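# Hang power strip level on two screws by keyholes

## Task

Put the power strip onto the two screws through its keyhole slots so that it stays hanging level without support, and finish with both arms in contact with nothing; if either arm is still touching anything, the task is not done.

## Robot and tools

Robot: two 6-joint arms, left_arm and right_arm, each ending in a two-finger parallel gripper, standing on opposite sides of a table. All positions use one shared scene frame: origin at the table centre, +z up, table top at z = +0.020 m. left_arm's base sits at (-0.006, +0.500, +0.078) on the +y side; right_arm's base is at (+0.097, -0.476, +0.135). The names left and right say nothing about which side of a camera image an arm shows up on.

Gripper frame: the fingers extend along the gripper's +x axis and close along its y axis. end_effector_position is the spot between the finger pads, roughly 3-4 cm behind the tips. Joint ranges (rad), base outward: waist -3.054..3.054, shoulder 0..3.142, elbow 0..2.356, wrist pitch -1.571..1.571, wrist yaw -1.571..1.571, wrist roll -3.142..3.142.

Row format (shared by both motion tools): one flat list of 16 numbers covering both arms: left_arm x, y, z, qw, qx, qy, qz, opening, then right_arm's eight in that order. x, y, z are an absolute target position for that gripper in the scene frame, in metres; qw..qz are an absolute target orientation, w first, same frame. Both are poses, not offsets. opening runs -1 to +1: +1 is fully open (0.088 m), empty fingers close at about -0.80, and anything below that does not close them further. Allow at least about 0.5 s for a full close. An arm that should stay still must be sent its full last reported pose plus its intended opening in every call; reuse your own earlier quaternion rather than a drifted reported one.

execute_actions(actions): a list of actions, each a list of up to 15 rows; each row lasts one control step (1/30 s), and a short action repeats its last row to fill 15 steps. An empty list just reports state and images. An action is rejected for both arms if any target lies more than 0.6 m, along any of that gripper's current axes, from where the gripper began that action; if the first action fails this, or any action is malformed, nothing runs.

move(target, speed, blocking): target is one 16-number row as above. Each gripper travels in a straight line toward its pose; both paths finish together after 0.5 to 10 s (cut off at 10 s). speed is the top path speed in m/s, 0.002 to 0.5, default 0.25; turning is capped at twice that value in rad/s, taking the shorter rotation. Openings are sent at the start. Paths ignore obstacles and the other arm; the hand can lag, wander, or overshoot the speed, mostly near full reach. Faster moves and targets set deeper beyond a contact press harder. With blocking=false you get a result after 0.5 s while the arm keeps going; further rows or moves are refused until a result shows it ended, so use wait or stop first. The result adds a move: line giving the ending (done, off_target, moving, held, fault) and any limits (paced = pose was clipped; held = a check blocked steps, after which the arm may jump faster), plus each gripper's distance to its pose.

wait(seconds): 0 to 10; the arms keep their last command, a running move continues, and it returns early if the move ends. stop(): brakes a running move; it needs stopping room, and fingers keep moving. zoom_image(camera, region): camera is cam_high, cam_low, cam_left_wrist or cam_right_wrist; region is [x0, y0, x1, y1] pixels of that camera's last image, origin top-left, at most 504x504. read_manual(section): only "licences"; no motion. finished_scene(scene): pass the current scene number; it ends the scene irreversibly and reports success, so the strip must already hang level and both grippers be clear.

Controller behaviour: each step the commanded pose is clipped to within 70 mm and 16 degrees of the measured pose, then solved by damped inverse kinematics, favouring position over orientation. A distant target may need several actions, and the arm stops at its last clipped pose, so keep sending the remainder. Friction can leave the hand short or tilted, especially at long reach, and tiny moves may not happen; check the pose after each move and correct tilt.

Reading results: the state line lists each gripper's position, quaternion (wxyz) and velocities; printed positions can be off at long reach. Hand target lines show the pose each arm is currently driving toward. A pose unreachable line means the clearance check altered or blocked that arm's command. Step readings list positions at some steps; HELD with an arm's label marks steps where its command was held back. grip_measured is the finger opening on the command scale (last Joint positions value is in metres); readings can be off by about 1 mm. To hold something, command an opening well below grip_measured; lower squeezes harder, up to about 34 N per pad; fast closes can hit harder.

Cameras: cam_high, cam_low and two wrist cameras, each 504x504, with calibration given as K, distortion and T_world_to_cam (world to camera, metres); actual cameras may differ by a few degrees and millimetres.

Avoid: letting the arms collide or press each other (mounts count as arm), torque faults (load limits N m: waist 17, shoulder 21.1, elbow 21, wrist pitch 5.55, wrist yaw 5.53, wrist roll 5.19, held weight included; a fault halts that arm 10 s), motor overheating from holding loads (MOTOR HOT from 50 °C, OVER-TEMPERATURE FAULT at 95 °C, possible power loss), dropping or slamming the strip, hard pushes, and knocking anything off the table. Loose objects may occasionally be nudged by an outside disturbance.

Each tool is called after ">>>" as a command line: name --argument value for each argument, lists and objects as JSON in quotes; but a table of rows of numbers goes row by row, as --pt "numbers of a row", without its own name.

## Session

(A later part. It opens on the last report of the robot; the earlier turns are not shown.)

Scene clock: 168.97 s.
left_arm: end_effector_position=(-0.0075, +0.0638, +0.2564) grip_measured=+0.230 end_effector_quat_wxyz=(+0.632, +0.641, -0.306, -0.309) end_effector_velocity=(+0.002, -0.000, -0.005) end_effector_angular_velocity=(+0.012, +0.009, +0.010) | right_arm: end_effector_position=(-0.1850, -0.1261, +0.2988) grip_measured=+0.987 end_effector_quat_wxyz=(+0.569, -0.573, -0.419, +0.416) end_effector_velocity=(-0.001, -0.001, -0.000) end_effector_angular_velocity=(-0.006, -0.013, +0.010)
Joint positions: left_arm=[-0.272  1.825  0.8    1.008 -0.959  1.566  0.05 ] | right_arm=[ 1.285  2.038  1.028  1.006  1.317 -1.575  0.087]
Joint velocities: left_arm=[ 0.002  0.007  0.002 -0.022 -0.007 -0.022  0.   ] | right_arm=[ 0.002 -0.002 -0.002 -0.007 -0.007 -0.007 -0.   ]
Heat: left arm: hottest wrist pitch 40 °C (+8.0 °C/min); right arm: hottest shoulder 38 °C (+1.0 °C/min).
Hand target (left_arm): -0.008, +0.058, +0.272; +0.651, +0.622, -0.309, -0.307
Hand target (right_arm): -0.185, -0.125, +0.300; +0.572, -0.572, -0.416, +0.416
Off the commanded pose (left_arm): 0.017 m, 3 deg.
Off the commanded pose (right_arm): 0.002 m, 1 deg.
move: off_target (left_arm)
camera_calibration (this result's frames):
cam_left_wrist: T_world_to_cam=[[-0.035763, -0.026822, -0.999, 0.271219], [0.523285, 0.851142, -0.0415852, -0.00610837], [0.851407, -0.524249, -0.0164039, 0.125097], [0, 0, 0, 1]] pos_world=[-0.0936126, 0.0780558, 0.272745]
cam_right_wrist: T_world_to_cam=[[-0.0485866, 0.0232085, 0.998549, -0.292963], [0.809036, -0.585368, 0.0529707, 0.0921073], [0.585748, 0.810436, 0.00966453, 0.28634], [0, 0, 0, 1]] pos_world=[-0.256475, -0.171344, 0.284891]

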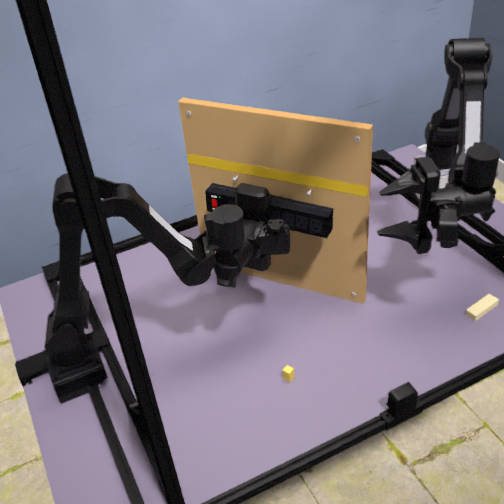

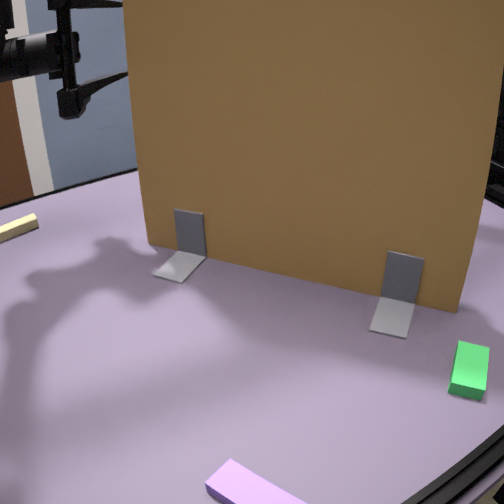

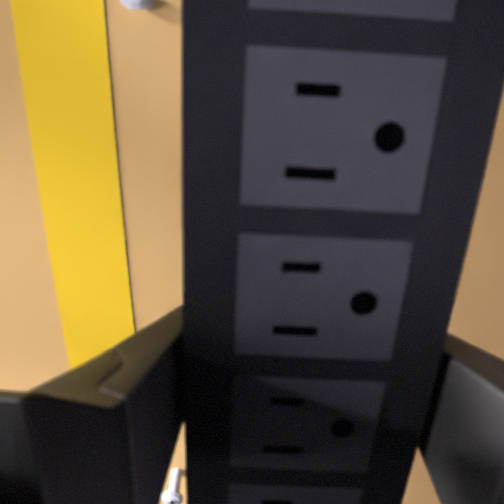

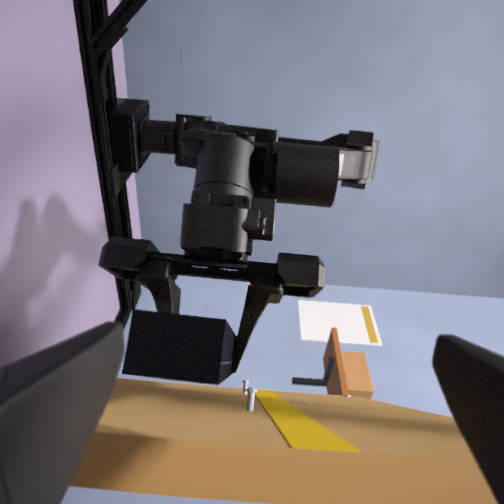

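>>> move --target '[-0.012,0.070,0.312,0.661,0.606,-0.321,-0.310,-0.3, -0.185,-0.125,0.30,0.572,-0.572,-0.4156,0.4156,1]' --speed 0.05

>>> zoom_image --camera "cam_right_wrist" --region '[180, 290, 320, 430]'

Scene clock: 197.00 s.
left_arm: end_effector_position=(-0.0094, +0.0718, +0.2844) grip_measured=+0.230 end_effector_quat_wxyz=(+0.635, +0.634, -0.314, -0.312) end_effector_velocity=(-0.002, -0.000, -0.003) end_effector_angular_velocity=(+0.025, -0.012, -0.010) | right_arm: end_effector_position=(-0.1851, -0.1261, +0.2989) grip_measured=+0.987 end_effector_quat_wxyz=(+0.569, -0.573, -0.419, +0.416) end_effector_velocity=(+0.000, +0.001, -0.004) end_effector_angular_velocity=(-0.021, -0.044, +0.005)
Joint positions: left_arm=[-0.281  1.723  0.8    0.927 -0.952  1.574  0.05 ] | right_arm=[ 1.285  2.038  1.029  1.006  1.317 -1.575  0.087]
Joint velocities: left_arm=[-0.002 -0.002 -0.002 -0.022  0.007  0.007  0.   ] | right_arm=[-0.002  0.002 -0.002 -0.022 -0.007 -0.022 -0.   ]
Heat: left arm: hottest wrist pitch 40 °C (+5.0 °C/min); right arm: hottest shoulder 39 °C (+3.0 °C/min).
Hand target (left_arm): -0.012, +0.071, +0.312; +0.660, +0.605, -0.321, -0.309
Hand target (right_arm): -0.185, -0.125, +0.300; +0.572, -0.572, -0.416, +0.416
Off the commanded pose (left_arm): 0.028 m, 4 deg.
Off the commanded pose (right_arm): 0.002 m, 1 deg.
move: off_target (left_arm)
camera_calibration (this result's frames):
cam_left_wrist: T_world_to_cam=[[-0.0363198, -0.0421015, -0.998453, 0.300284], [0.536872, 0.841867, -0.0550281, -0.00613864], [0.842882, -0.53804, -0.0079734, 0.129897], [0, 0, 0, 1]] pos_world=[-0.0952857, 0.0877, 0.300518]
cam_right_wrist: T_world_to_cam=[[-0.0482236, 0.0230929, 0.99857, -0.292989], [0.809055, -0.585374, 0.0526088, 0.0922812], [0.585752, 0.810434, 0.00954541, 0.286379], [0, 0, 0, 1]] pos_world=[-0.256537, -0.171307, 0.284981]

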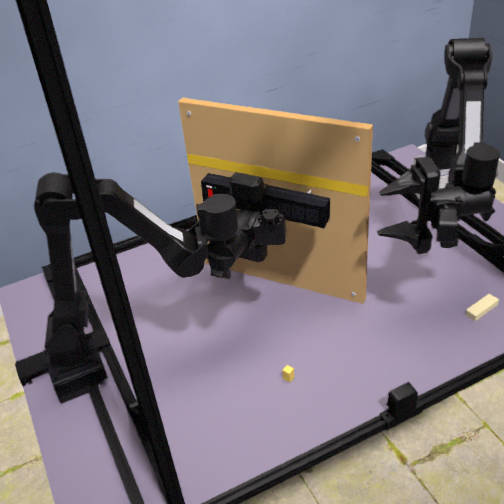

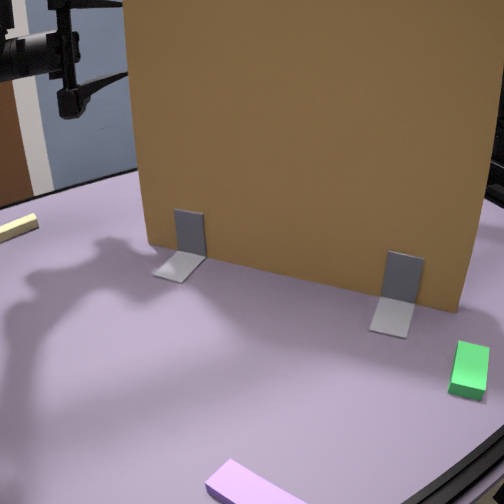

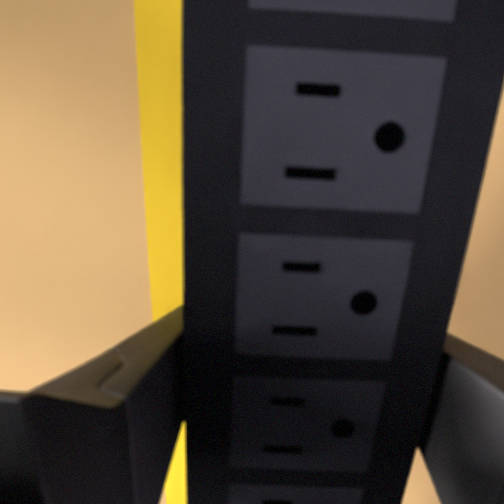

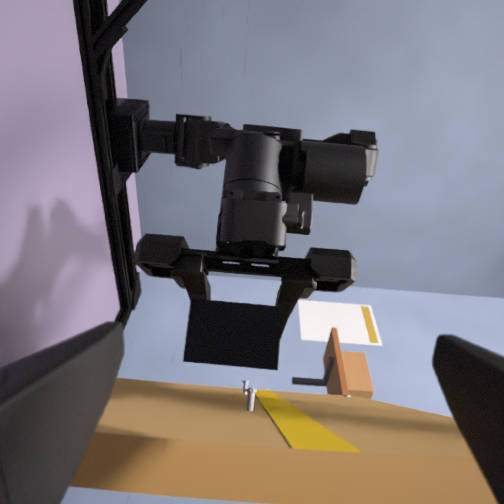

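Region (180, 290, 320, 430) of cam_right_wrist's 504x504 image, scaled by 3.600, with more detail than that image has.

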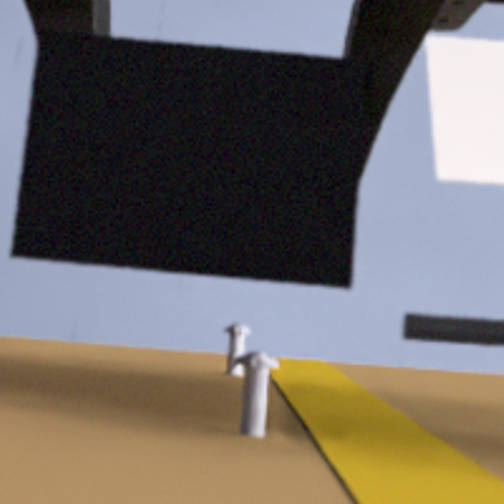

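>>> move --target '[-0.028,0.092,0.326,0.661,0.606,-0.321,-0.310,-0.3, -0.174,-0.140,0.312,0.572,-0.572,-0.4156,0.4156,1]' --speed 0.08

>>> move --target '[-0.0105,0.0668,0.314,0.661,0.606,-0.321,-0.310,-0.3, -0.174,-0.140,0.312,0.572,-0.572,-0.4156,0.4156,1]' --speed 0.05

>>> zoom_image --camera "cam_right_wrist" --region '[170, 270, 310, 410]'

Scene clock: 203.10 s.
left_arm: end_effector_position=(-0.0274, +0.0891, +0.3051) grip_measured=+0.229 end_effector_quat_wxyz=(+0.639, +0.627, -0.319, -0.312) end_effector_velocity=(-0.000, +0.005, -0.003) end_effector_angular_velocity=(+0.016, -0.009, +0.025) | right_arm: end_effector_position=(-0.1764, -0.1373, +0.3111) grip_measured=+0.987 end_effector_quat_wxyz=(+0.572, -0.572, -0.417, +0.416) end_effector_velocity=(+0.004, +0.001, -0.003) end_effector_angular_velocity=(-0.021, -0.044, -0.000)
Joint positions: left_arm=[-0.349  1.636  0.786  0.881 -1.01   1.586  0.05 ] | right_arm=[ 1.298  1.969  0.981  0.991  1.334 -1.575  0.087]
Joint velocities: left_arm=[-0.012 -0.002 -0.007 -0.007 -0.037  0.007  0.   ] | right_arm=[-0.007 -0.007 -0.012 -0.022 -0.007 -0.022 -0.   ]
Heat: left arm: hottest wrist pitch 40 °C (+3.0 °C/min); right arm: hottest shoulder 39 °C (+3.0 °C/min).
Hand target (left_arm): -0.028, +0.092, +0.326; +0.660, +0.605, -0.321, -0.309
Hand target (right_arm): -0.174, -0.140, +0.312; +0.572, -0.572, -0.416, +0.416
Off the commanded pose (left_arm): 0.021 m, 3 deg.
Off the commanded pose (right_arm): 0.004 m, 0 deg.
move: off_target (left_arm)
camera_calibration (this result's frames):
cam_left_wrist: T_world_to_cam=[[-0.0371209, -0.0589652, -0.99757, 0.322244], [0.545083, 0.835482, -0.0696677, -0.0046832], [0.83756, -0.546344, 0.00112707, 0.152352], [0, 0, 0, 1]] pos_world=[-0.11309, 0.106151, 0.320962]
cam_right_wrist: T_world_to_cam=[[-0.0423129, 0.0196533, 0.998911, -0.304055], [0.807102, -0.588635, 0.0457693, 0.0793695], [0.588893, 0.80816, 0.00904461, 0.290668], [0, 0, 0, 1]] pos_world=[-0.248097, -0.182211, 0.297463]

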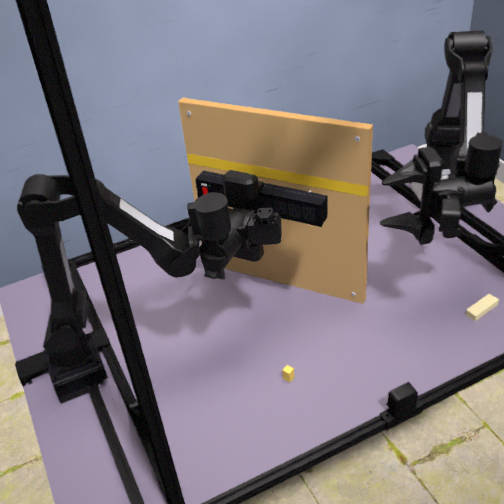

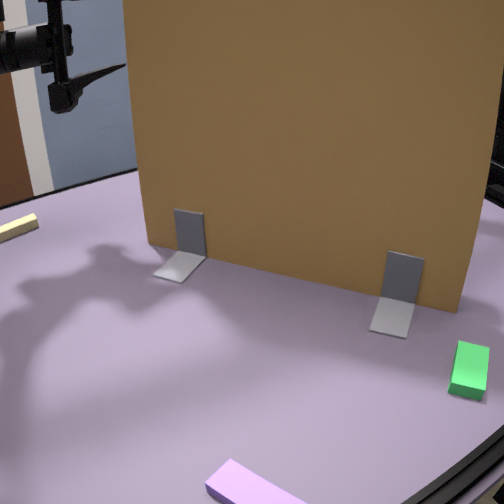

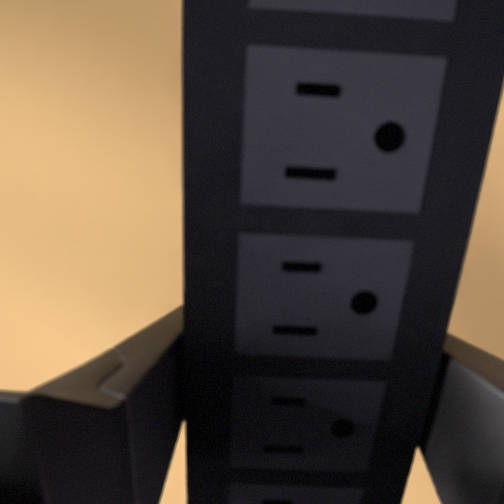

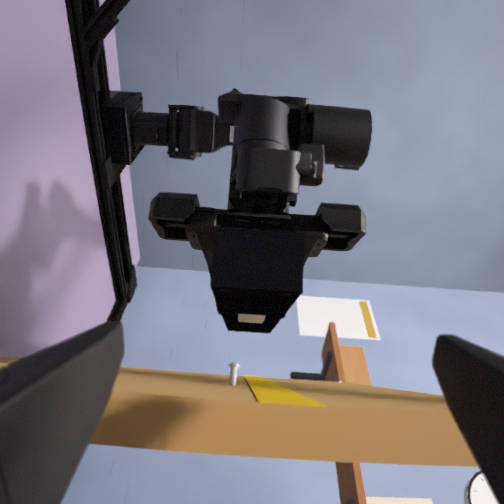

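Scene clock: 204.07 s.
left_arm: end_effector_position=(-0.0105, +0.0719, +0.2958) grip_measured=+0.229 end_effector_quat_wxyz=(+0.639, +0.627, -0.317, -0.312) end_effector_velocity=(-0.002, -0.004, -0.002) end_effector_angular_velocity=(-0.012, +0.008, -0.020) | right_arm: end_effector_position=(-0.1763, -0.1376, +0.3109) grip_measured=+0.987 end_effector_quat_wxyz=(+0.571, -0.572, -0.417, +0.416) end_effector_velocity=(-0.001, +0.001, -0.002) end_effector_angular_velocity=(-0.004, -0.003, +0.020)
Joint positions: left_arm=[-0.282  1.698  0.814  0.907 -0.947  1.577  0.05 ] | right_arm=[ 1.299  1.969  0.98   0.991  1.334 -1.575  0.087]
Joint velocities: left_arm=[ 0.002  0.017  0.002  0.022  0.022 -0.007 -0.   ] | right_arm=[-0.002 -0.002 -0.007 -0.007 -0.022  0.007 -0.   ]
Heat: left arm: hottest wrist pitch 40 °C (+3.0 °C/min); right arm: hottest shoulder 39 °C (+3.0 °C/min).
Hand target (left_arm): -0.011, +0.067, +0.314; +0.660, +0.605, -0.320, -0.310
Hand target (right_arm): -0.174, -0.140, +0.312; +0.572, -0.572, -0.416, +0.416
Off the commanded pose (left_arm): 0.019 m, 4 deg.
Off the commanded pose (right_arm): 0.004 m, 0 deg.
move: off_target (left_arm)
camera_calibration (this result's frames):
cam_left_wrist: T_world_to_cam=[[-0.0395141, -0.0575011, -0.997563, 0.312462], [0.542116, 0.837404, -0.0697428, -0.000255734], [0.839374, -0.543551, -0.00191697, 0.129511], [0, 0, 0, 1]] pos_world=[-0.0962228, 0.0885768, 0.311931]
cam_right_wrist: T_world_to_cam=[[-0.0436128, 0.0204492, 0.998839, -0.303884], [0.807042, -0.588598, 0.0472886, 0.0786696], [0.588881, 0.808167, 0.00916701, 0.290755], [0, 0, 0, 1]] pos_world=[-0.247963, -0.18246, 0.297146]

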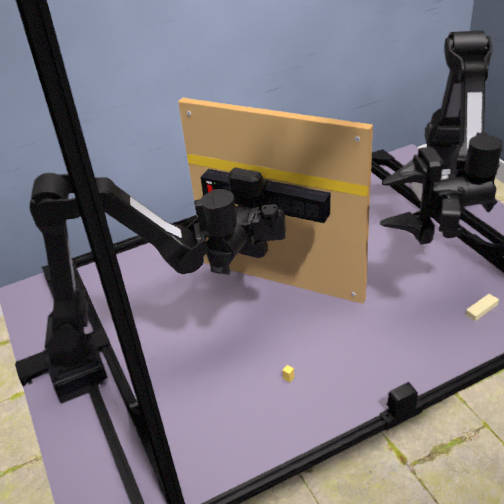

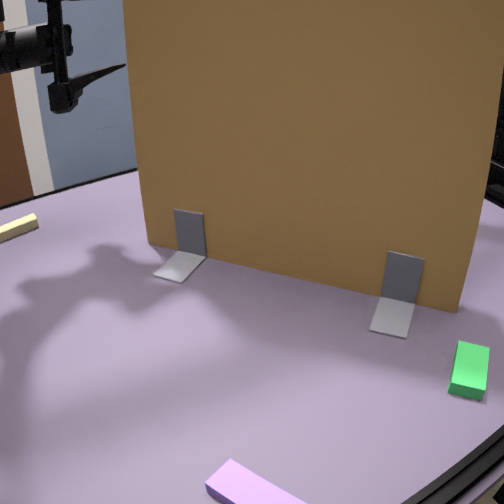

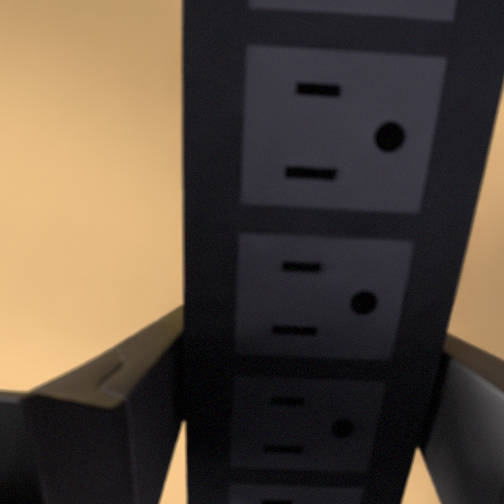

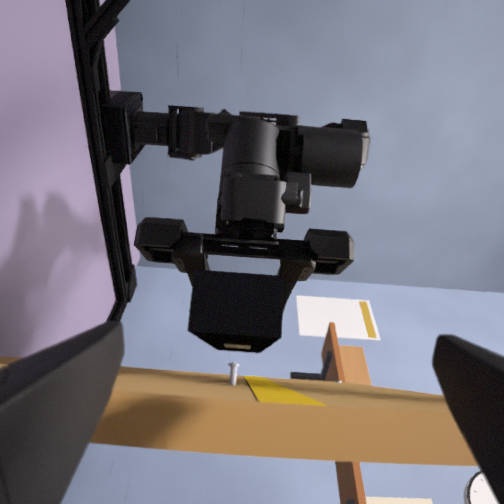

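Region (170, 270, 310, 410) of cam_right_wrist's 504x504 image, scaled by 3.600, with more detail than that image has.

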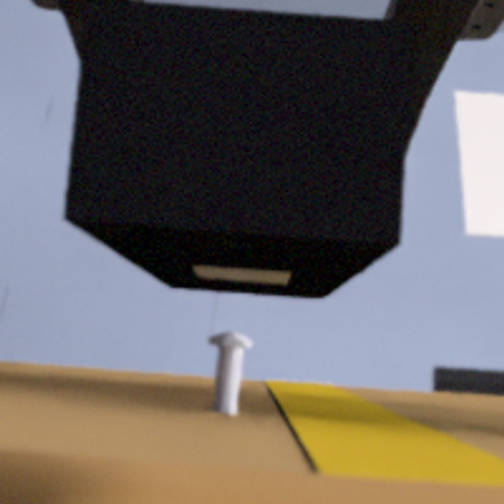

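>>> move --target '[-0.0045,0.0592,0.3145,0.669,0.5974,-0.317,-0.3142,-0.3, -0.174,-0.140,0.312,0.572,-0.572,-0.4156,0.4156,1]' --speed 0.03

>>> zoom_image --camera "cam_right_wrist" --region '[170, 270, 310, 410]'

Scene clock: 210.23 s.
left_arm: end_effector_position=(-0.0045, +0.0642, +0.2960) grip_measured=+0.229 end_effector_quat_wxyz=(+0.647, +0.619, -0.313, -0.317) end_effector_velocity=(+0.002, +0.001, +0.001) end_effector_angular_velocity=(-0.002, +0.005, +0.010) | right_arm: end_effector_position=(-0.1762, -0.1376, +0.3110) grip_measured=+0.987 end_effector_quat_wxyz=(+0.571, -0.572, -0.417, +0.416) end_effector_velocity=(+0.001, +0.002, -0.002) end_effector_angular_velocity=(-0.004, -0.003, +0.015)
Joint positions: left_arm=[-0.258  1.717  0.838  0.9   -0.923  1.549  0.05 ] | right_arm=[ 1.299  1.968  0.98   0.99   1.334 -1.575  0.087]
Joint velocities: left_arm=[ 0.002 -0.002  0.002 -0.007 -0.007 -0.007 -0.   ] | right_arm=[-0.007 -0.002 -0.007 -0.007 -0.022  0.007 -0.   ]
Heat: left arm: hottest wrist pitch 40 °C (+2.0 °C/min); right arm: hottest shoulder 40 °C (+4.1 °C/min).
Hand target (left_arm): -0.004, +0.060, +0.314; +0.668, +0.596, -0.316, -0.314
Hand target (right_arm): -0.174, -0.140, +0.312; +0.572, -0.572, -0.416, +0.416
Off the commanded pose (left_arm): 0.019 m, 4 deg.
Off the commanded pose (right_arm): 0.003 m, 0 deg.
move: off_target (left_arm)
camera_calibration (this result's frames):
cam_left_wrist: T_world_to_cam=[[-0.0611924, -0.0730453, -0.99545, 0.312709], [0.540319, 0.836129, -0.0945691, 0.0103207], [0.839232, -0.543647, -0.011697, 0.123146], [0, 0, 0, 1]] pos_world=[-0.0897894, 0.0811606, 0.313702]
cam_right_wrist: T_world_to_cam=[[-0.0432502, 0.0203322, 0.998857, -0.303984], [0.807059, -0.588603, 0.0469267, 0.0786577], [0.588885, 0.808167, 0.00904787, 0.290782], [0, 0, 0, 1]] pos_world=[-0.247866, -0.182521, 0.297315]

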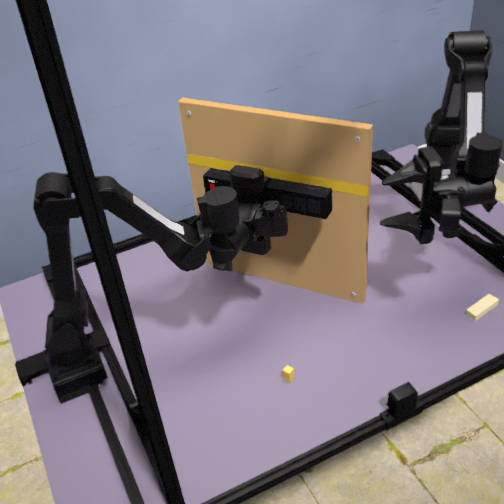

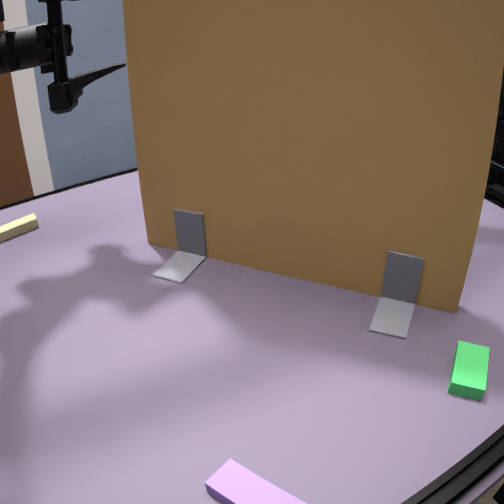

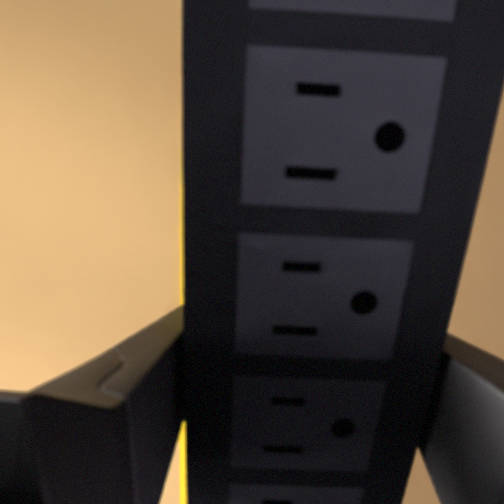

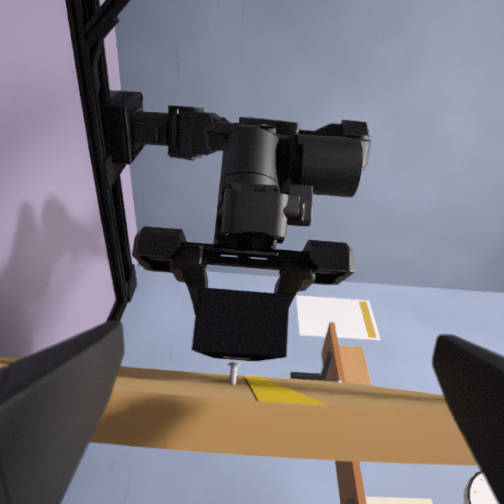

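Region (170, 270, 310, 410) of cam_right_wrist's 504x504 image, scaled by 3.600, with more detail than that image has.

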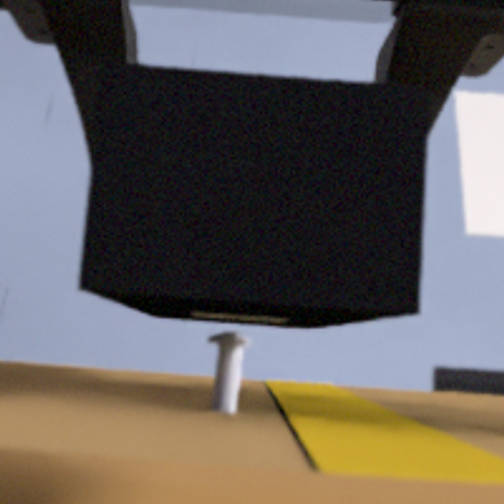

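>>> move --target '[0.0017,0.0514,0.3145,0.668,0.5985,-0.3175,-0.3137,-0.3, -0.174,-0.140,0.312,0.572,-0.572,-0.4156,0.4156,1]' --speed 0.02

>>> zoom_image --camera "cam_right_wrist" --region '[170, 270, 310, 410]'

Scene clock: 214.60 s.
left_arm: end_effector_position=(-0.0011, +0.0607, +0.2894) grip_measured=+0.229 end_effector_quat_wxyz=(+0.640, +0.626, -0.312, -0.319) end_effector_velocity=(+0.002, +0.001, +0.001) end_effector_angular_velocity=(-0.020, +0.019, +0.010) | right_arm: end_effector_position=(-0.1760, -0.1377, +0.3111) grip_measured=+0.987 end_effector_quat_wxyz=(+0.571, -0.572, -0.417, +0.416) end_effector_velocity=(+0.003, +0.002, +0.001) end_effector_angular_velocity=(+0.011, +0.022, +0.000)
Joint positions: left_arm=[-0.244  1.732  0.841  0.891 -0.907  1.548  0.05 ] | right_arm=[ 1.299  1.967  0.979  0.99   1.334 -1.575  0.087]
Joint velocities: left_arm=[ 0.002 -0.002 -0.002  0.007 -0.007 -0.022 -0.   ] | right_arm=[-0.007 -0.002 -0.007  0.022 -0.007  0.007  0.   ]
Heat: left arm: hottest wrist pitch 41 °C (+2.0 °C/min); right arm: hottest shoulder 40 °C (+3.0 °C/min).
Hand target (left_arm): +0.002, +0.053, +0.314; +0.667, +0.597, -0.317, -0.313
Hand target (right_arm): -0.174, -0.140, +0.312; +0.572, -0.572, -0.416, +0.416
Off the commanded pose (left_arm): 0.027 m, 5 deg.
Off the commanded pose (right_arm): 0.003 m, 0 deg.
move: off_target (left_arm)
camera_calibration (this result's frames):
cam_left_wrist: T_world_to_cam=[[-0.0560648, -0.0525187, -0.997045, 0.305293], [0.542685, 0.836618, -0.074584, 0.00498044], [0.838063, -0.545263, -0.0184037, 0.12036], [0, 0, 0, 1]] pos_world=[-0.0864563, 0.0774949, 0.306977]
cam_right_wrist: T_world_to_cam=[[-0.0432502, 0.0203322, 0.998857, -0.304053], [0.807059, -0.588603, 0.0469267, 0.0784691], [0.588885, 0.808167, 0.00904787, 0.290766], [0, 0, 0, 1]] pos_world=[-0.247707, -0.182618, 0.297393]

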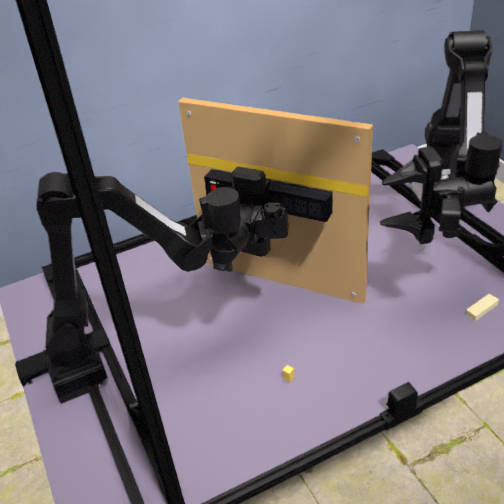

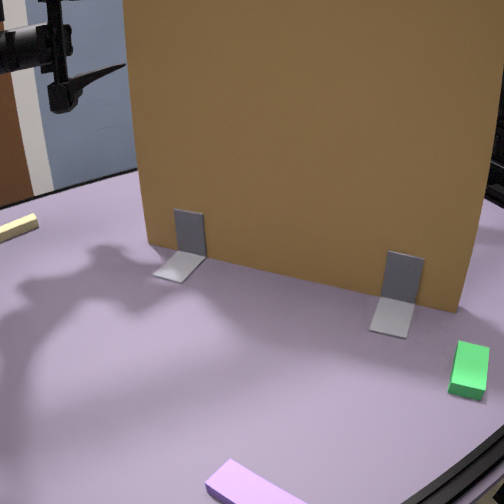

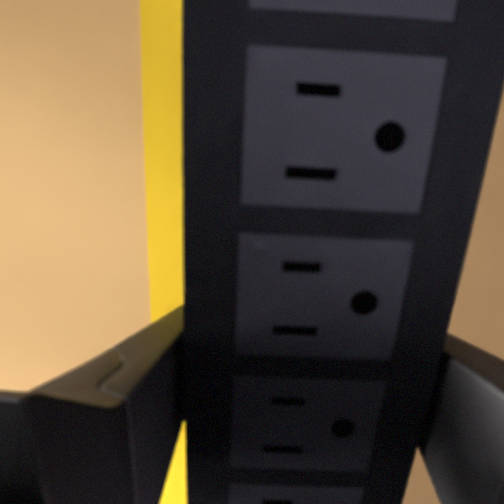

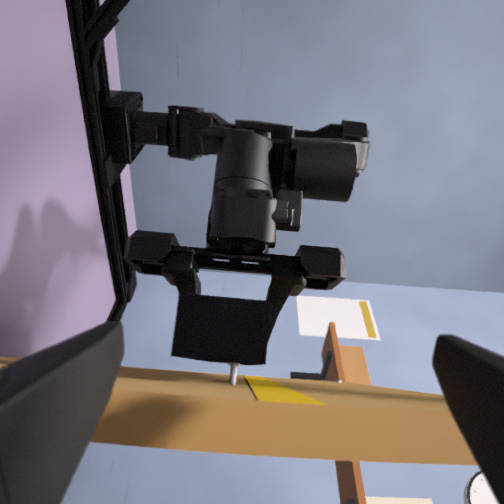

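Region (170, 270, 310, 410) of cam_right_wrist's 504x504 image, scaled by 3.600, with more detail than that image has.

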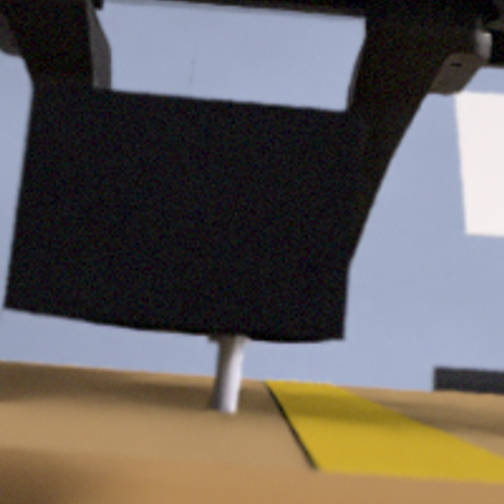

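>>> execute_actions --actions '[[[-0.002,0.056,0.315,0.668,0.5985,-0.3175,-0.3137,-0.3,-0.174,-0.14,0.312,0.572,-0.572,-0.4156,0.4156,1],[-0.005,0.060,0.316,0.668,0.5985,-0.3175,-0.3137,-0.3,-0.174,-0.14,0.312,0.572,-0.572,-0.4156,0.4156,1],[-0.008,0.064,0.317,0.668,0.5985,-0.3175,-0.3137,-0.3,-0.174,-0.14,0.312,0.572,-0.572,-0.4156,0.4156,1],[-0.011,0.068,0.318,0.668,0.5985,-0.3175,-0.3137,-0.3,-0.174,-0.14,0.312,0.572,-0.572,-0.4156,0.4156,1],[-0.014,0.072,0.319,0.668,0.5985,-0.3175,-0.3137,-0.3,-0.174,-0.14,0.312,0.572,-0.572,-0.4156,0.4156,1],[-0.017,0.076,0.320,0.668,0.5985,-0.3175,-0.3137,-0.3,-0.174,-0.14,0.312,0.572,-0.572,-0.4156,0.4156,1],[-0.020,0.080,0.321,0.668,0.5985,-0.3175,-0.3137,-0.3,-0.174,-0.14,0.312,0.572,-0.572,-0.4156,0.4156,1],[-0.023,0.084,0.322,0.668,0.5985,-0.3175,-0.3137,-0.3,-0.174,-0.14,0.312,0.572,-0.572,-0.4156,0.4156,1],[-0.026,0.088,0.323,0.668,0.5985,-0.3175,-0.3137,-0.3,-0.174,-0.14,0.312,0.572,-0.572,-0.4156,0.4156,1]], [[-0.0252,0.0869,0.322,0.668,0.5985,-0.3175,-0.3137,-0.3,-0.174,-0.14,0.312,0.572,-0.572,-0.4156,0.4156,1],[-0.0244,0.0858,0.321,0.668,0.5985,-0.3175,-0.3137,-0.3,-0.174,-0.14,0.312,0.572,-0.572,-0.4156,0.4156,1],[-0.0236,0.0847,0.320,0.668,0.5985,-0.3175,-0.3137,-0.3,-0.174,-0.14,0.312,0.572,-0.572,-0.4156,0.4156,1],[-0.0228,0.0836,0.319,0.668,0.5985,-0.3175,-0.3137,-0.3,-0.174,-0.14,0.312,0.572,-0.572,-0.4156,0.4156,1],[-0.022,0.0826,0.318,0.668,0.5985,-0.3175,-0.3137,-0.3,-0.174,-0.14,0.312,0.572,-0.572,-0.4156,0.4156,1],[-0.0212,0.0815,0.317,0.668,0.5985,-0.3175,-0.3137,-0.3,-0.174,-0.14,0.312,0.572,-0.572,-0.4156,0.4156,1],[-0.0204,0.0805,0.316,0.668,0.5985,-0.3175,-0.3137,-0.3,-0.174,-0.14,0.312,0.572,-0.572,-0.4156,0.4156,1],[-0.0196,0.0794,0.315,0.668,0.5985,-0.3175,-0.3137,-0.3,-0.174,-0.14,0.312,0.572,-0.572,-0.4156,0.4156,1],[-0.0188,0.0783,0.3145,0.668,0.5985,-0.3175,-0.3137,-0.3,-0.174,-0.14,0.312,0.572,-0.572,-0.4156,0.4156,1],[-0.018,0.0773,0.3145,0.668,0.5985,-0.3175,-0.3137,-0.3,-0.174,-0.14,0.312,0.572,-0.572,-0.4156,0.4156,1],[-0.0172,0.0762,0.3145,0.668,0.5985,-0.3175,-0.3137,-0.3,-0.174,-0.14,0.312,0.572,-0.572,-0.4156,0.4156,1],[-0.0164,0.0752,0.3145,0.668,0.5985,-0.3175,-0.3137,-0.3,-0.174,-0.14,0.312,0.572,-0.572,-0.4156,0.4156,1],[-0.0156,0.0741,0.3145,0.668,0.5985,-0.3175,-0.3137,-0.3,-0.174,-0.14,0.312,0.572,-0.572,-0.4156,0.4156,1],[-0.0148,0.0731,0.3145,0.668,0.5985,-0.3175,-0.3137,-0.3,-0.174,-0.14,0.312,0.572,-0.572,-0.4156,0.4156,1],[-0.014,0.072,0.3145,0.668,0.5985,-0.3175,-0.3137,-0.3,-0.174,-0.14,0.312,0.572,-0.572,-0.4156,0.4156,1]], [[-0.0132,0.0709,0.3145,0.668,0.5985,-0.3175,-0.3137,-0.3,-0.174,-0.14,0.312,0.572,-0.572,-0.4156,0.4156,1],[-0.0124,0.0699,0.3145,0.668,0.5985,-0.3175,-0.3137,-0.3,-0.174,-0.14,0.312,0.572,-0.572,-0.4156,0.4156,1],[-0.0116,0.0688,0.3145,0.668,0.5985,-0.3175,-0.3137,-0.3,-0.174,-0.14,0.312,0.572,-0.572,-0.4156,0.4156,1],[-0.0108,0.0678,0.3145,0.668,0.5985,-0.3175,-0.3137,-0.3,-0.174,-0.14,0.312,0.572,-0.572,-0.4156,0.4156,1],[-0.010,0.0667,0.3145,0.668,0.5985,-0.3175,-0.3137,-0.3,-0.174,-0.14,0.312,0.572,-0.572,-0.4156,0.4156,1],[-0.0092,0.0657,0.3145,0.668,0.5985,-0.3175,-0.3137,-0.3,-0.174,-0.14,0.312,0.572,-0.572,-0.4156,0.4156,1],[-0.0084,0.0646,0.3145,0.668,0.5985,-0.3175,-0.3137,-0.3,-0.174,-0.14,0.312,0.572,-0.572,-0.4156,0.4156,1],[-0.0076,0.0635,0.3145,0.668,0.5985,-0.3175,-0.3137,-0.3,-0.174,-0.14,0.312,0.572,-0.572,-0.4156,0.4156,1],[-0.0068,0.0625,0.3145,0.668,0.5985,-0.3175,-0.3137,-0.3,-0.174,-0.14,0.312,0.572,-0.572,-0.4156,0.4156,1],[-0.006,0.0614,0.3145,0.668,0.5985,-0.3175,-0.3137,-0.3,-0.174,-0.14,0.312,0.572,-0.572,-0.4156,0.4156,1]]]'

>>> zoom_image --camera "cam_right_wrist" --region '[170, 270, 310, 410]'

Scene clock: 249.03 s.
left_arm: end_effector_position=(-0.0060, +0.0673, +0.2973) grip_measured=+0.229 end_effector_quat_wxyz=(+0.649, +0.618, -0.313, -0.315) end_effector_velocity=(+0.001, -0.010, -0.008) end_effector_angular_velocity=(+0.035, -0.007, -0.020) | right_arm: end_effector_position=(-0.1759, -0.1378, +0.3111) grip_measured=+0.987 end_effector_quat_wxyz=(+0.571, -0.572, -0.417, +0.416) end_effector_velocity=(-0.000, +0.001, +0.001) end_effector_angular_velocity=(-0.004, -0.009, +0.005)
Joint positions: left_arm=[-0.265  1.708  0.829  0.908 -0.932  1.553  0.05 ] | right_arm=[ 1.299  1.967  0.979  0.99   1.335 -1.575  0.087]
Joint velocities: left_arm=[ 0.017  0.027  0.022 -0.037  0.037 -0.007 -0.   ] | right_arm=[-0.002 -0.002  0.002 -0.007 -0.007 -0.007 -0.   ]
Heat: left arm: hottest wrist pitch 46 °C (+6.1 °C/min); right arm: hottest shoulder 42 °C (+3.0 °C/min).
Hand target (left_arm): -0.006, +0.062, +0.314; +0.667, +0.598, -0.317, -0.313
Hand target (right_arm): -0.174, -0.140, +0.312; +0.572, -0.572, -0.416, +0.416
Off the commanded pose (left_arm): 0.018 m, 3 deg.
Off the commanded pose (right_arm): 0.003 m, 0 deg.
Step readings (end_effector_position; steps 1 to 15: 1st action; 16 to 30: 2nd action; 31 to 45: 3rd action):
0: left_arm (-0.0013, +0.0606, +0.2893) | right_arm (-0.1759, -0.1378, +0.3111)
1: left_arm (-0.0012, +0.0606, +0.2893) | right_arm (-0.1759, -0.1378, +0.3111)
2: left_arm (-0.0011, +0.0607, +0.2893) | right_arm (-0.1759, -0.1378, +0.3111)
4: left_arm (-0.0017, +0.0612, +0.2893) | right_arm (-0.1759, -0.1378, +0.3111)
8: left_arm (-0.0101, +0.0677, +0.2948) | right_arm (-0.1759, -0.1378, +0.3111)
15: left_arm (-0.0262, +0.0811, +0.3056) | right_arm (-0.1759, -0.1378, +0.3111)
16: left_arm (-0.0262, +0.0817, +0.3054) | right_arm (-0.1759, -0.1378, +0.3111)
17: left_arm (-0.0260, +0.0821, +0.3050) | right_arm (-0.1759, -0.1378, +0.3111)
19: left_arm (-0.0258, +0.0824, +0.3042) | right_arm (-0.1759, -0.1378, +0.3111)
23: left_arm (-0.0235, +0.0827, +0.3052) | right_arm (-0.1759, -0.1378, +0.3111)
30: left_arm (-0.0165, +0.0789, +0.3012) | right_arm (-0.1759, -0.1378, +0.3111)
31: left_arm (-0.0156, +0.0782, +0.2998) | right_arm (-0.1759, -0.1378, +0.3111)
32: left_arm (-0.0149, +0.0774, +0.2985) | right_arm (-0.1759, -0.1378, +0.3111)
34: left_arm (-0.0133, +0.0761, +0.2966) | right_arm (-0.1759, -0.1378, +0.3111)
38: left_arm (-0.0101, +0.0723, +0.2962) | right_arm (-0.1759, -0.1378, +0.3111)
45: end_effector_position above
camera_calibration (this result's frames):
cam_left_wrist: T_world_to_cam=[[-0.0596404, -0.0772621, -0.995225, 0.314333], [0.539126, 0.836591, -0.0972548, 0.00948697], [0.840111, -0.542353, -0.00824056, 0.125046], [0, 0, 0, 1]] pos_world=[-0.0914203, 0.0841684, 0.314785]
cam_right_wrist: T_world_to_cam=[[-0.043242, 0.0203495, 0.998857, -0.304081], [0.806835, -0.588911, 0.0469268, 0.0782384], [0.589193, 0.807942, 0.00904703, 0.290764], [0, 0, 0, 1]] pos_world=[-0.24759, -0.182657, 0.297432]

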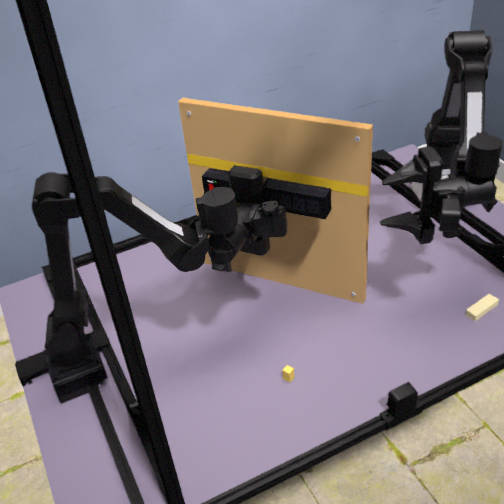

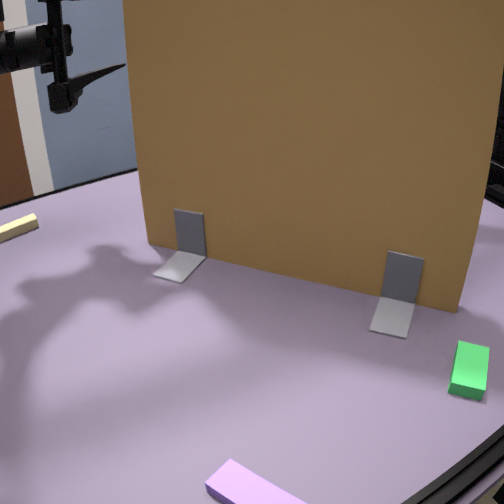

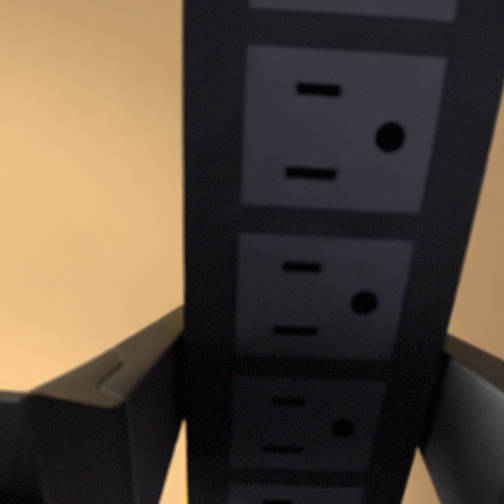

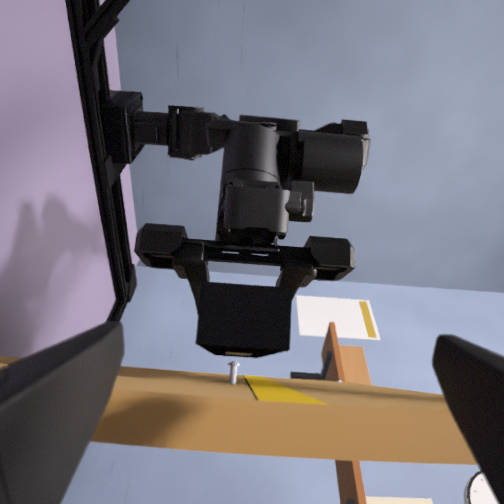

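Region (170, 270, 310, 410) of cam_right_wrist's 504x504 image, scaled by 3.600, with more detail than that image has.

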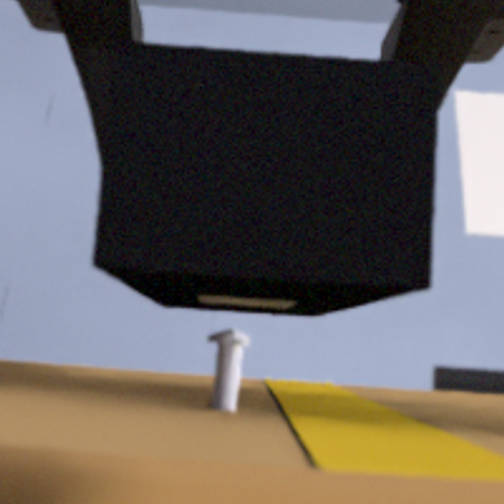

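>>> execute_actions --actions '[[[-0.0054,0.0606,0.3142,0.667,0.5996,-0.318,-0.3132,-0.3,-0.174,-0.14,0.312,0.572,-0.572,-0.4156,0.4156,1],[-0.0048,0.0598,0.3142,0.667,0.5996,-0.318,-0.3132,-0.3,-0.174,-0.14,0.312,0.572,-0.572,-0.4156,0.4156,1],[-0.0042,0.059,0.3142,0.667,0.5996,-0.318,-0.3132,-0.3,-0.174,-0.14,0.312,0.572,-0.572,-0.4156,0.4156,1],[-0.0036,0.0582,0.3142,0.667,0.5996,-0.318,-0.3132,-0.3,-0.174,-0.14,0.312,0.572,-0.572,-0.4156,0.4156,1],[-0.003,0.0574,0.3142,0.667,0.5996,-0.318,-0.3132,-0.3,-0.174,-0.14,0.312,0.572,-0.572,-0.4156,0.4156,1],[-0.0024,0.0566,0.3142,0.667,0.5996,-0.318,-0.3132,-0.3,-0.174,-0.14,0.312,0.572,-0.572,-0.4156,0.4156,1],[-0.0018,0.0558,0.3142,0.667,0.5996,-0.318,-0.3132,-0.3,-0.174,-0.14,0.312,0.572,-0.572,-0.4156,0.4156,1],[-0.0012,0.055,0.3142,0.667,0.5996,-0.318,-0.3132,-0.3,-0.174,-0.14,0.312,0.572,-0.572,-0.4156,0.4156,1],[-0.0006,0.0542,0.3142,0.667,0.5996,-0.318,-0.3132,-0.3,-0.174,-0.14,0.312,0.572,-0.572,-0.4156,0.4156,1],[0.0,0.0534,0.3142,0.667,0.5996,-0.318,-0.3132,-0.3,-0.174,-0.14,0.312,0.572,-0.572,-0.4156,0.4156,1],[0.0006,0.0526,0.3142,0.667,0.5996,-0.318,-0.3132,-0.3,-0.174,-0.14,0.312,0.572,-0.572,-0.4156,0.4156,1],[0.0012,0.0518,0.3142,0.667,0.5996,-0.318,-0.3132,-0.3,-0.174,-0.14,0.312,0.572,-0.572,-0.4156,0.4156,1],[0.0018,0.051,0.3142,0.667,0.5996,-0.318,-0.3132,-0.3,-0.174,-0.14,0.312,0.572,-0.572,-0.4156,0.4156,1],[0.0024,0.0502,0.3142,0.667,0.5996,-0.318,-0.3132,-0.3,-0.174,-0.14,0.312,0.572,-0.572,-0.4156,0.4156,1],[0.003,0.0494,0.3142,0.667,0.5996,-0.318,-0.3132,-0.3,-0.174,-0.14,0.312,0.572,-0.572,-0.4156,0.4156,1]],[[0.003,0.0494,0.3142,0.667,0.5996,-0.318,-0.3132,-0.3,-0.174,-0.14,0.312,0.572,-0.572,-0.4156,0.4156,1]]]'

>>> zoom_image --camera "cam_right_wrist" --region '[170, 270, 310, 410]'

Scene clock: 257.23 s.
left_arm: end_effector_position=(+0.0002, +0.0570, +0.2963) grip_measured=+0.229 end_effector_quat_wxyz=(+0.648, +0.620, -0.312, -0.314) end_effector_velocity=(+0.000, -0.000, -0.001) end_effector_angular_velocity=(+0.003, +0.004, -0.005) | right_arm: end_effector_position=(-0.1759, -0.1379, +0.3112) grip_measured=+0.987 end_effector_quat_wxyz=(+0.571, -0.572, -0.417, +0.416) end_effector_velocity=(-0.004, +0.000, -0.002) end_effector_angular_velocity=(-0.004, -0.003, +0.024)
Joint positions: left_arm=[-0.24   1.738  0.863  0.898 -0.909  1.553  0.05 ] | right_arm=[ 1.299  1.966  0.978  0.99   1.335 -1.574  0.087]
Joint velocities: left_arm=[ 0.002 -0.002 -0.002 -0.007  0.007 -0.007 -0.   ] | right_arm=[ 0.002  0.002 -0.002 -0.007 -0.022  0.007  0.   ]
Heat: left arm: hottest wrist pitch 45 °C (+5.1 °C/min); right arm: hottest shoulder 43 °C (+4.0 °C/min).
Hand target (left_arm): +0.003, +0.050, +0.314; +0.666, +0.599, -0.318, -0.312
Hand target (right_arm): -0.174, -0.140, +0.312; +0.572, -0.572, -0.416, +0.416
Off the commanded pose (left_arm): 0.020 m, 3 deg.
Off the commanded pose (right_arm): 0.003 m, 0 deg.
Step readings (end_effector_position; steps 1 to 15: 1st action; 16 to 30: 2nd action):
0: left_arm (-0.0059, +0.0661, +0.2966) | right_arm (-0.1759, -0.1379, +0.3112)
1: left_arm (-0.0059, +0.0660, +0.2965) | right_arm (-0.1759, -0.1379, +0.3112)
2: left_arm (-0.0057, +0.0658, +0.2965) | right_arm (-0.1759, -0.1379, +0.3112)
4: left_arm (-0.0053, +0.0649, +0.2966) | right_arm (-0.1759, -0.1379, +0.3112)
8: left_arm (-0.0032, +0.0624, +0.2964) | right_arm (-0.1759, -0.1379, +0.3112)
15: left_arm (-0.0011, +0.0592, +0.2962) | right_arm (-0.1759, -0.1379, +0.3112)
16: left_arm (-0.0009, +0.0589, +0.2962) | right_arm (-0.1759, -0.1379, +0.3112)
17: left_arm (-0.0006, +0.0585, +0.2961) | right_arm (-0.1759, -0.1379, +0.3112)
19: left_arm (-0.0004, +0.0580, +0.2961) | right_arm (-0.1759, -0.1379, +0.3112)
23: left_arm (-0.0001, +0.0574, +0.2961) | right_arm (-0.1759, -0.1379, +0.3112)
30: end_effector_position above
camera_calibration (this result's frames):
cam_left_wrist: T_world_to_cam=[[-0.0581433, -0.0732977, -0.995614, 0.312811], [0.536695, 0.838626, -0.0930828, 0.0132338], [0.841771, -0.539753, -0.00942196, 0.114456], [0, 0, 0, 1]] pos_world=[-0.0852603, 0.073608, 0.313749]
cam_right_wrist: T_world_to_cam=[[-0.0428871, 0.020216, 0.998875, -0.304081], [0.807076, -0.588608, 0.0465648, 0.0783837], [0.588888, 0.808166, 0.0089279, 0.29093], [0, 0, 0, 1]] pos_world=[-0.247628, -0.182835, 0.297491]

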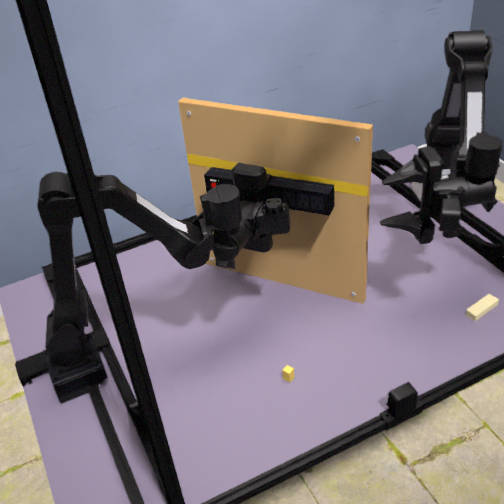

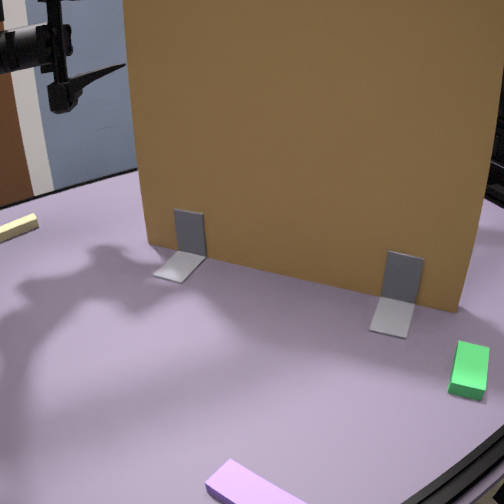

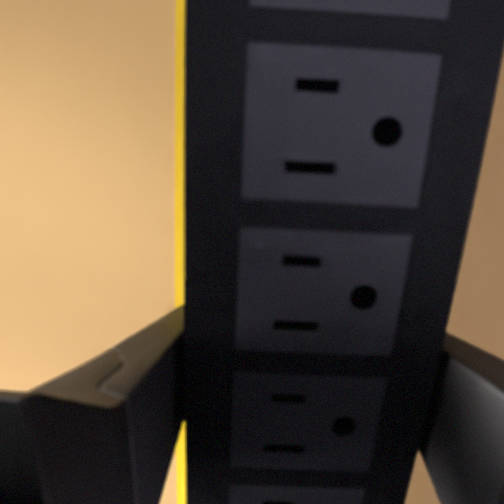

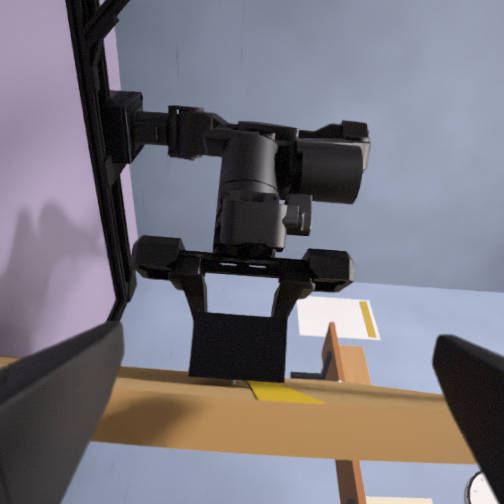

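Region (170, 270, 310, 410) of cam_right_wrist's 504x504 image, scaled by 3.600, with more detail than that image has.

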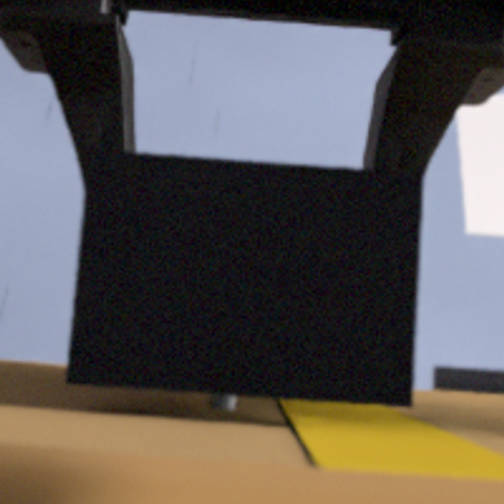

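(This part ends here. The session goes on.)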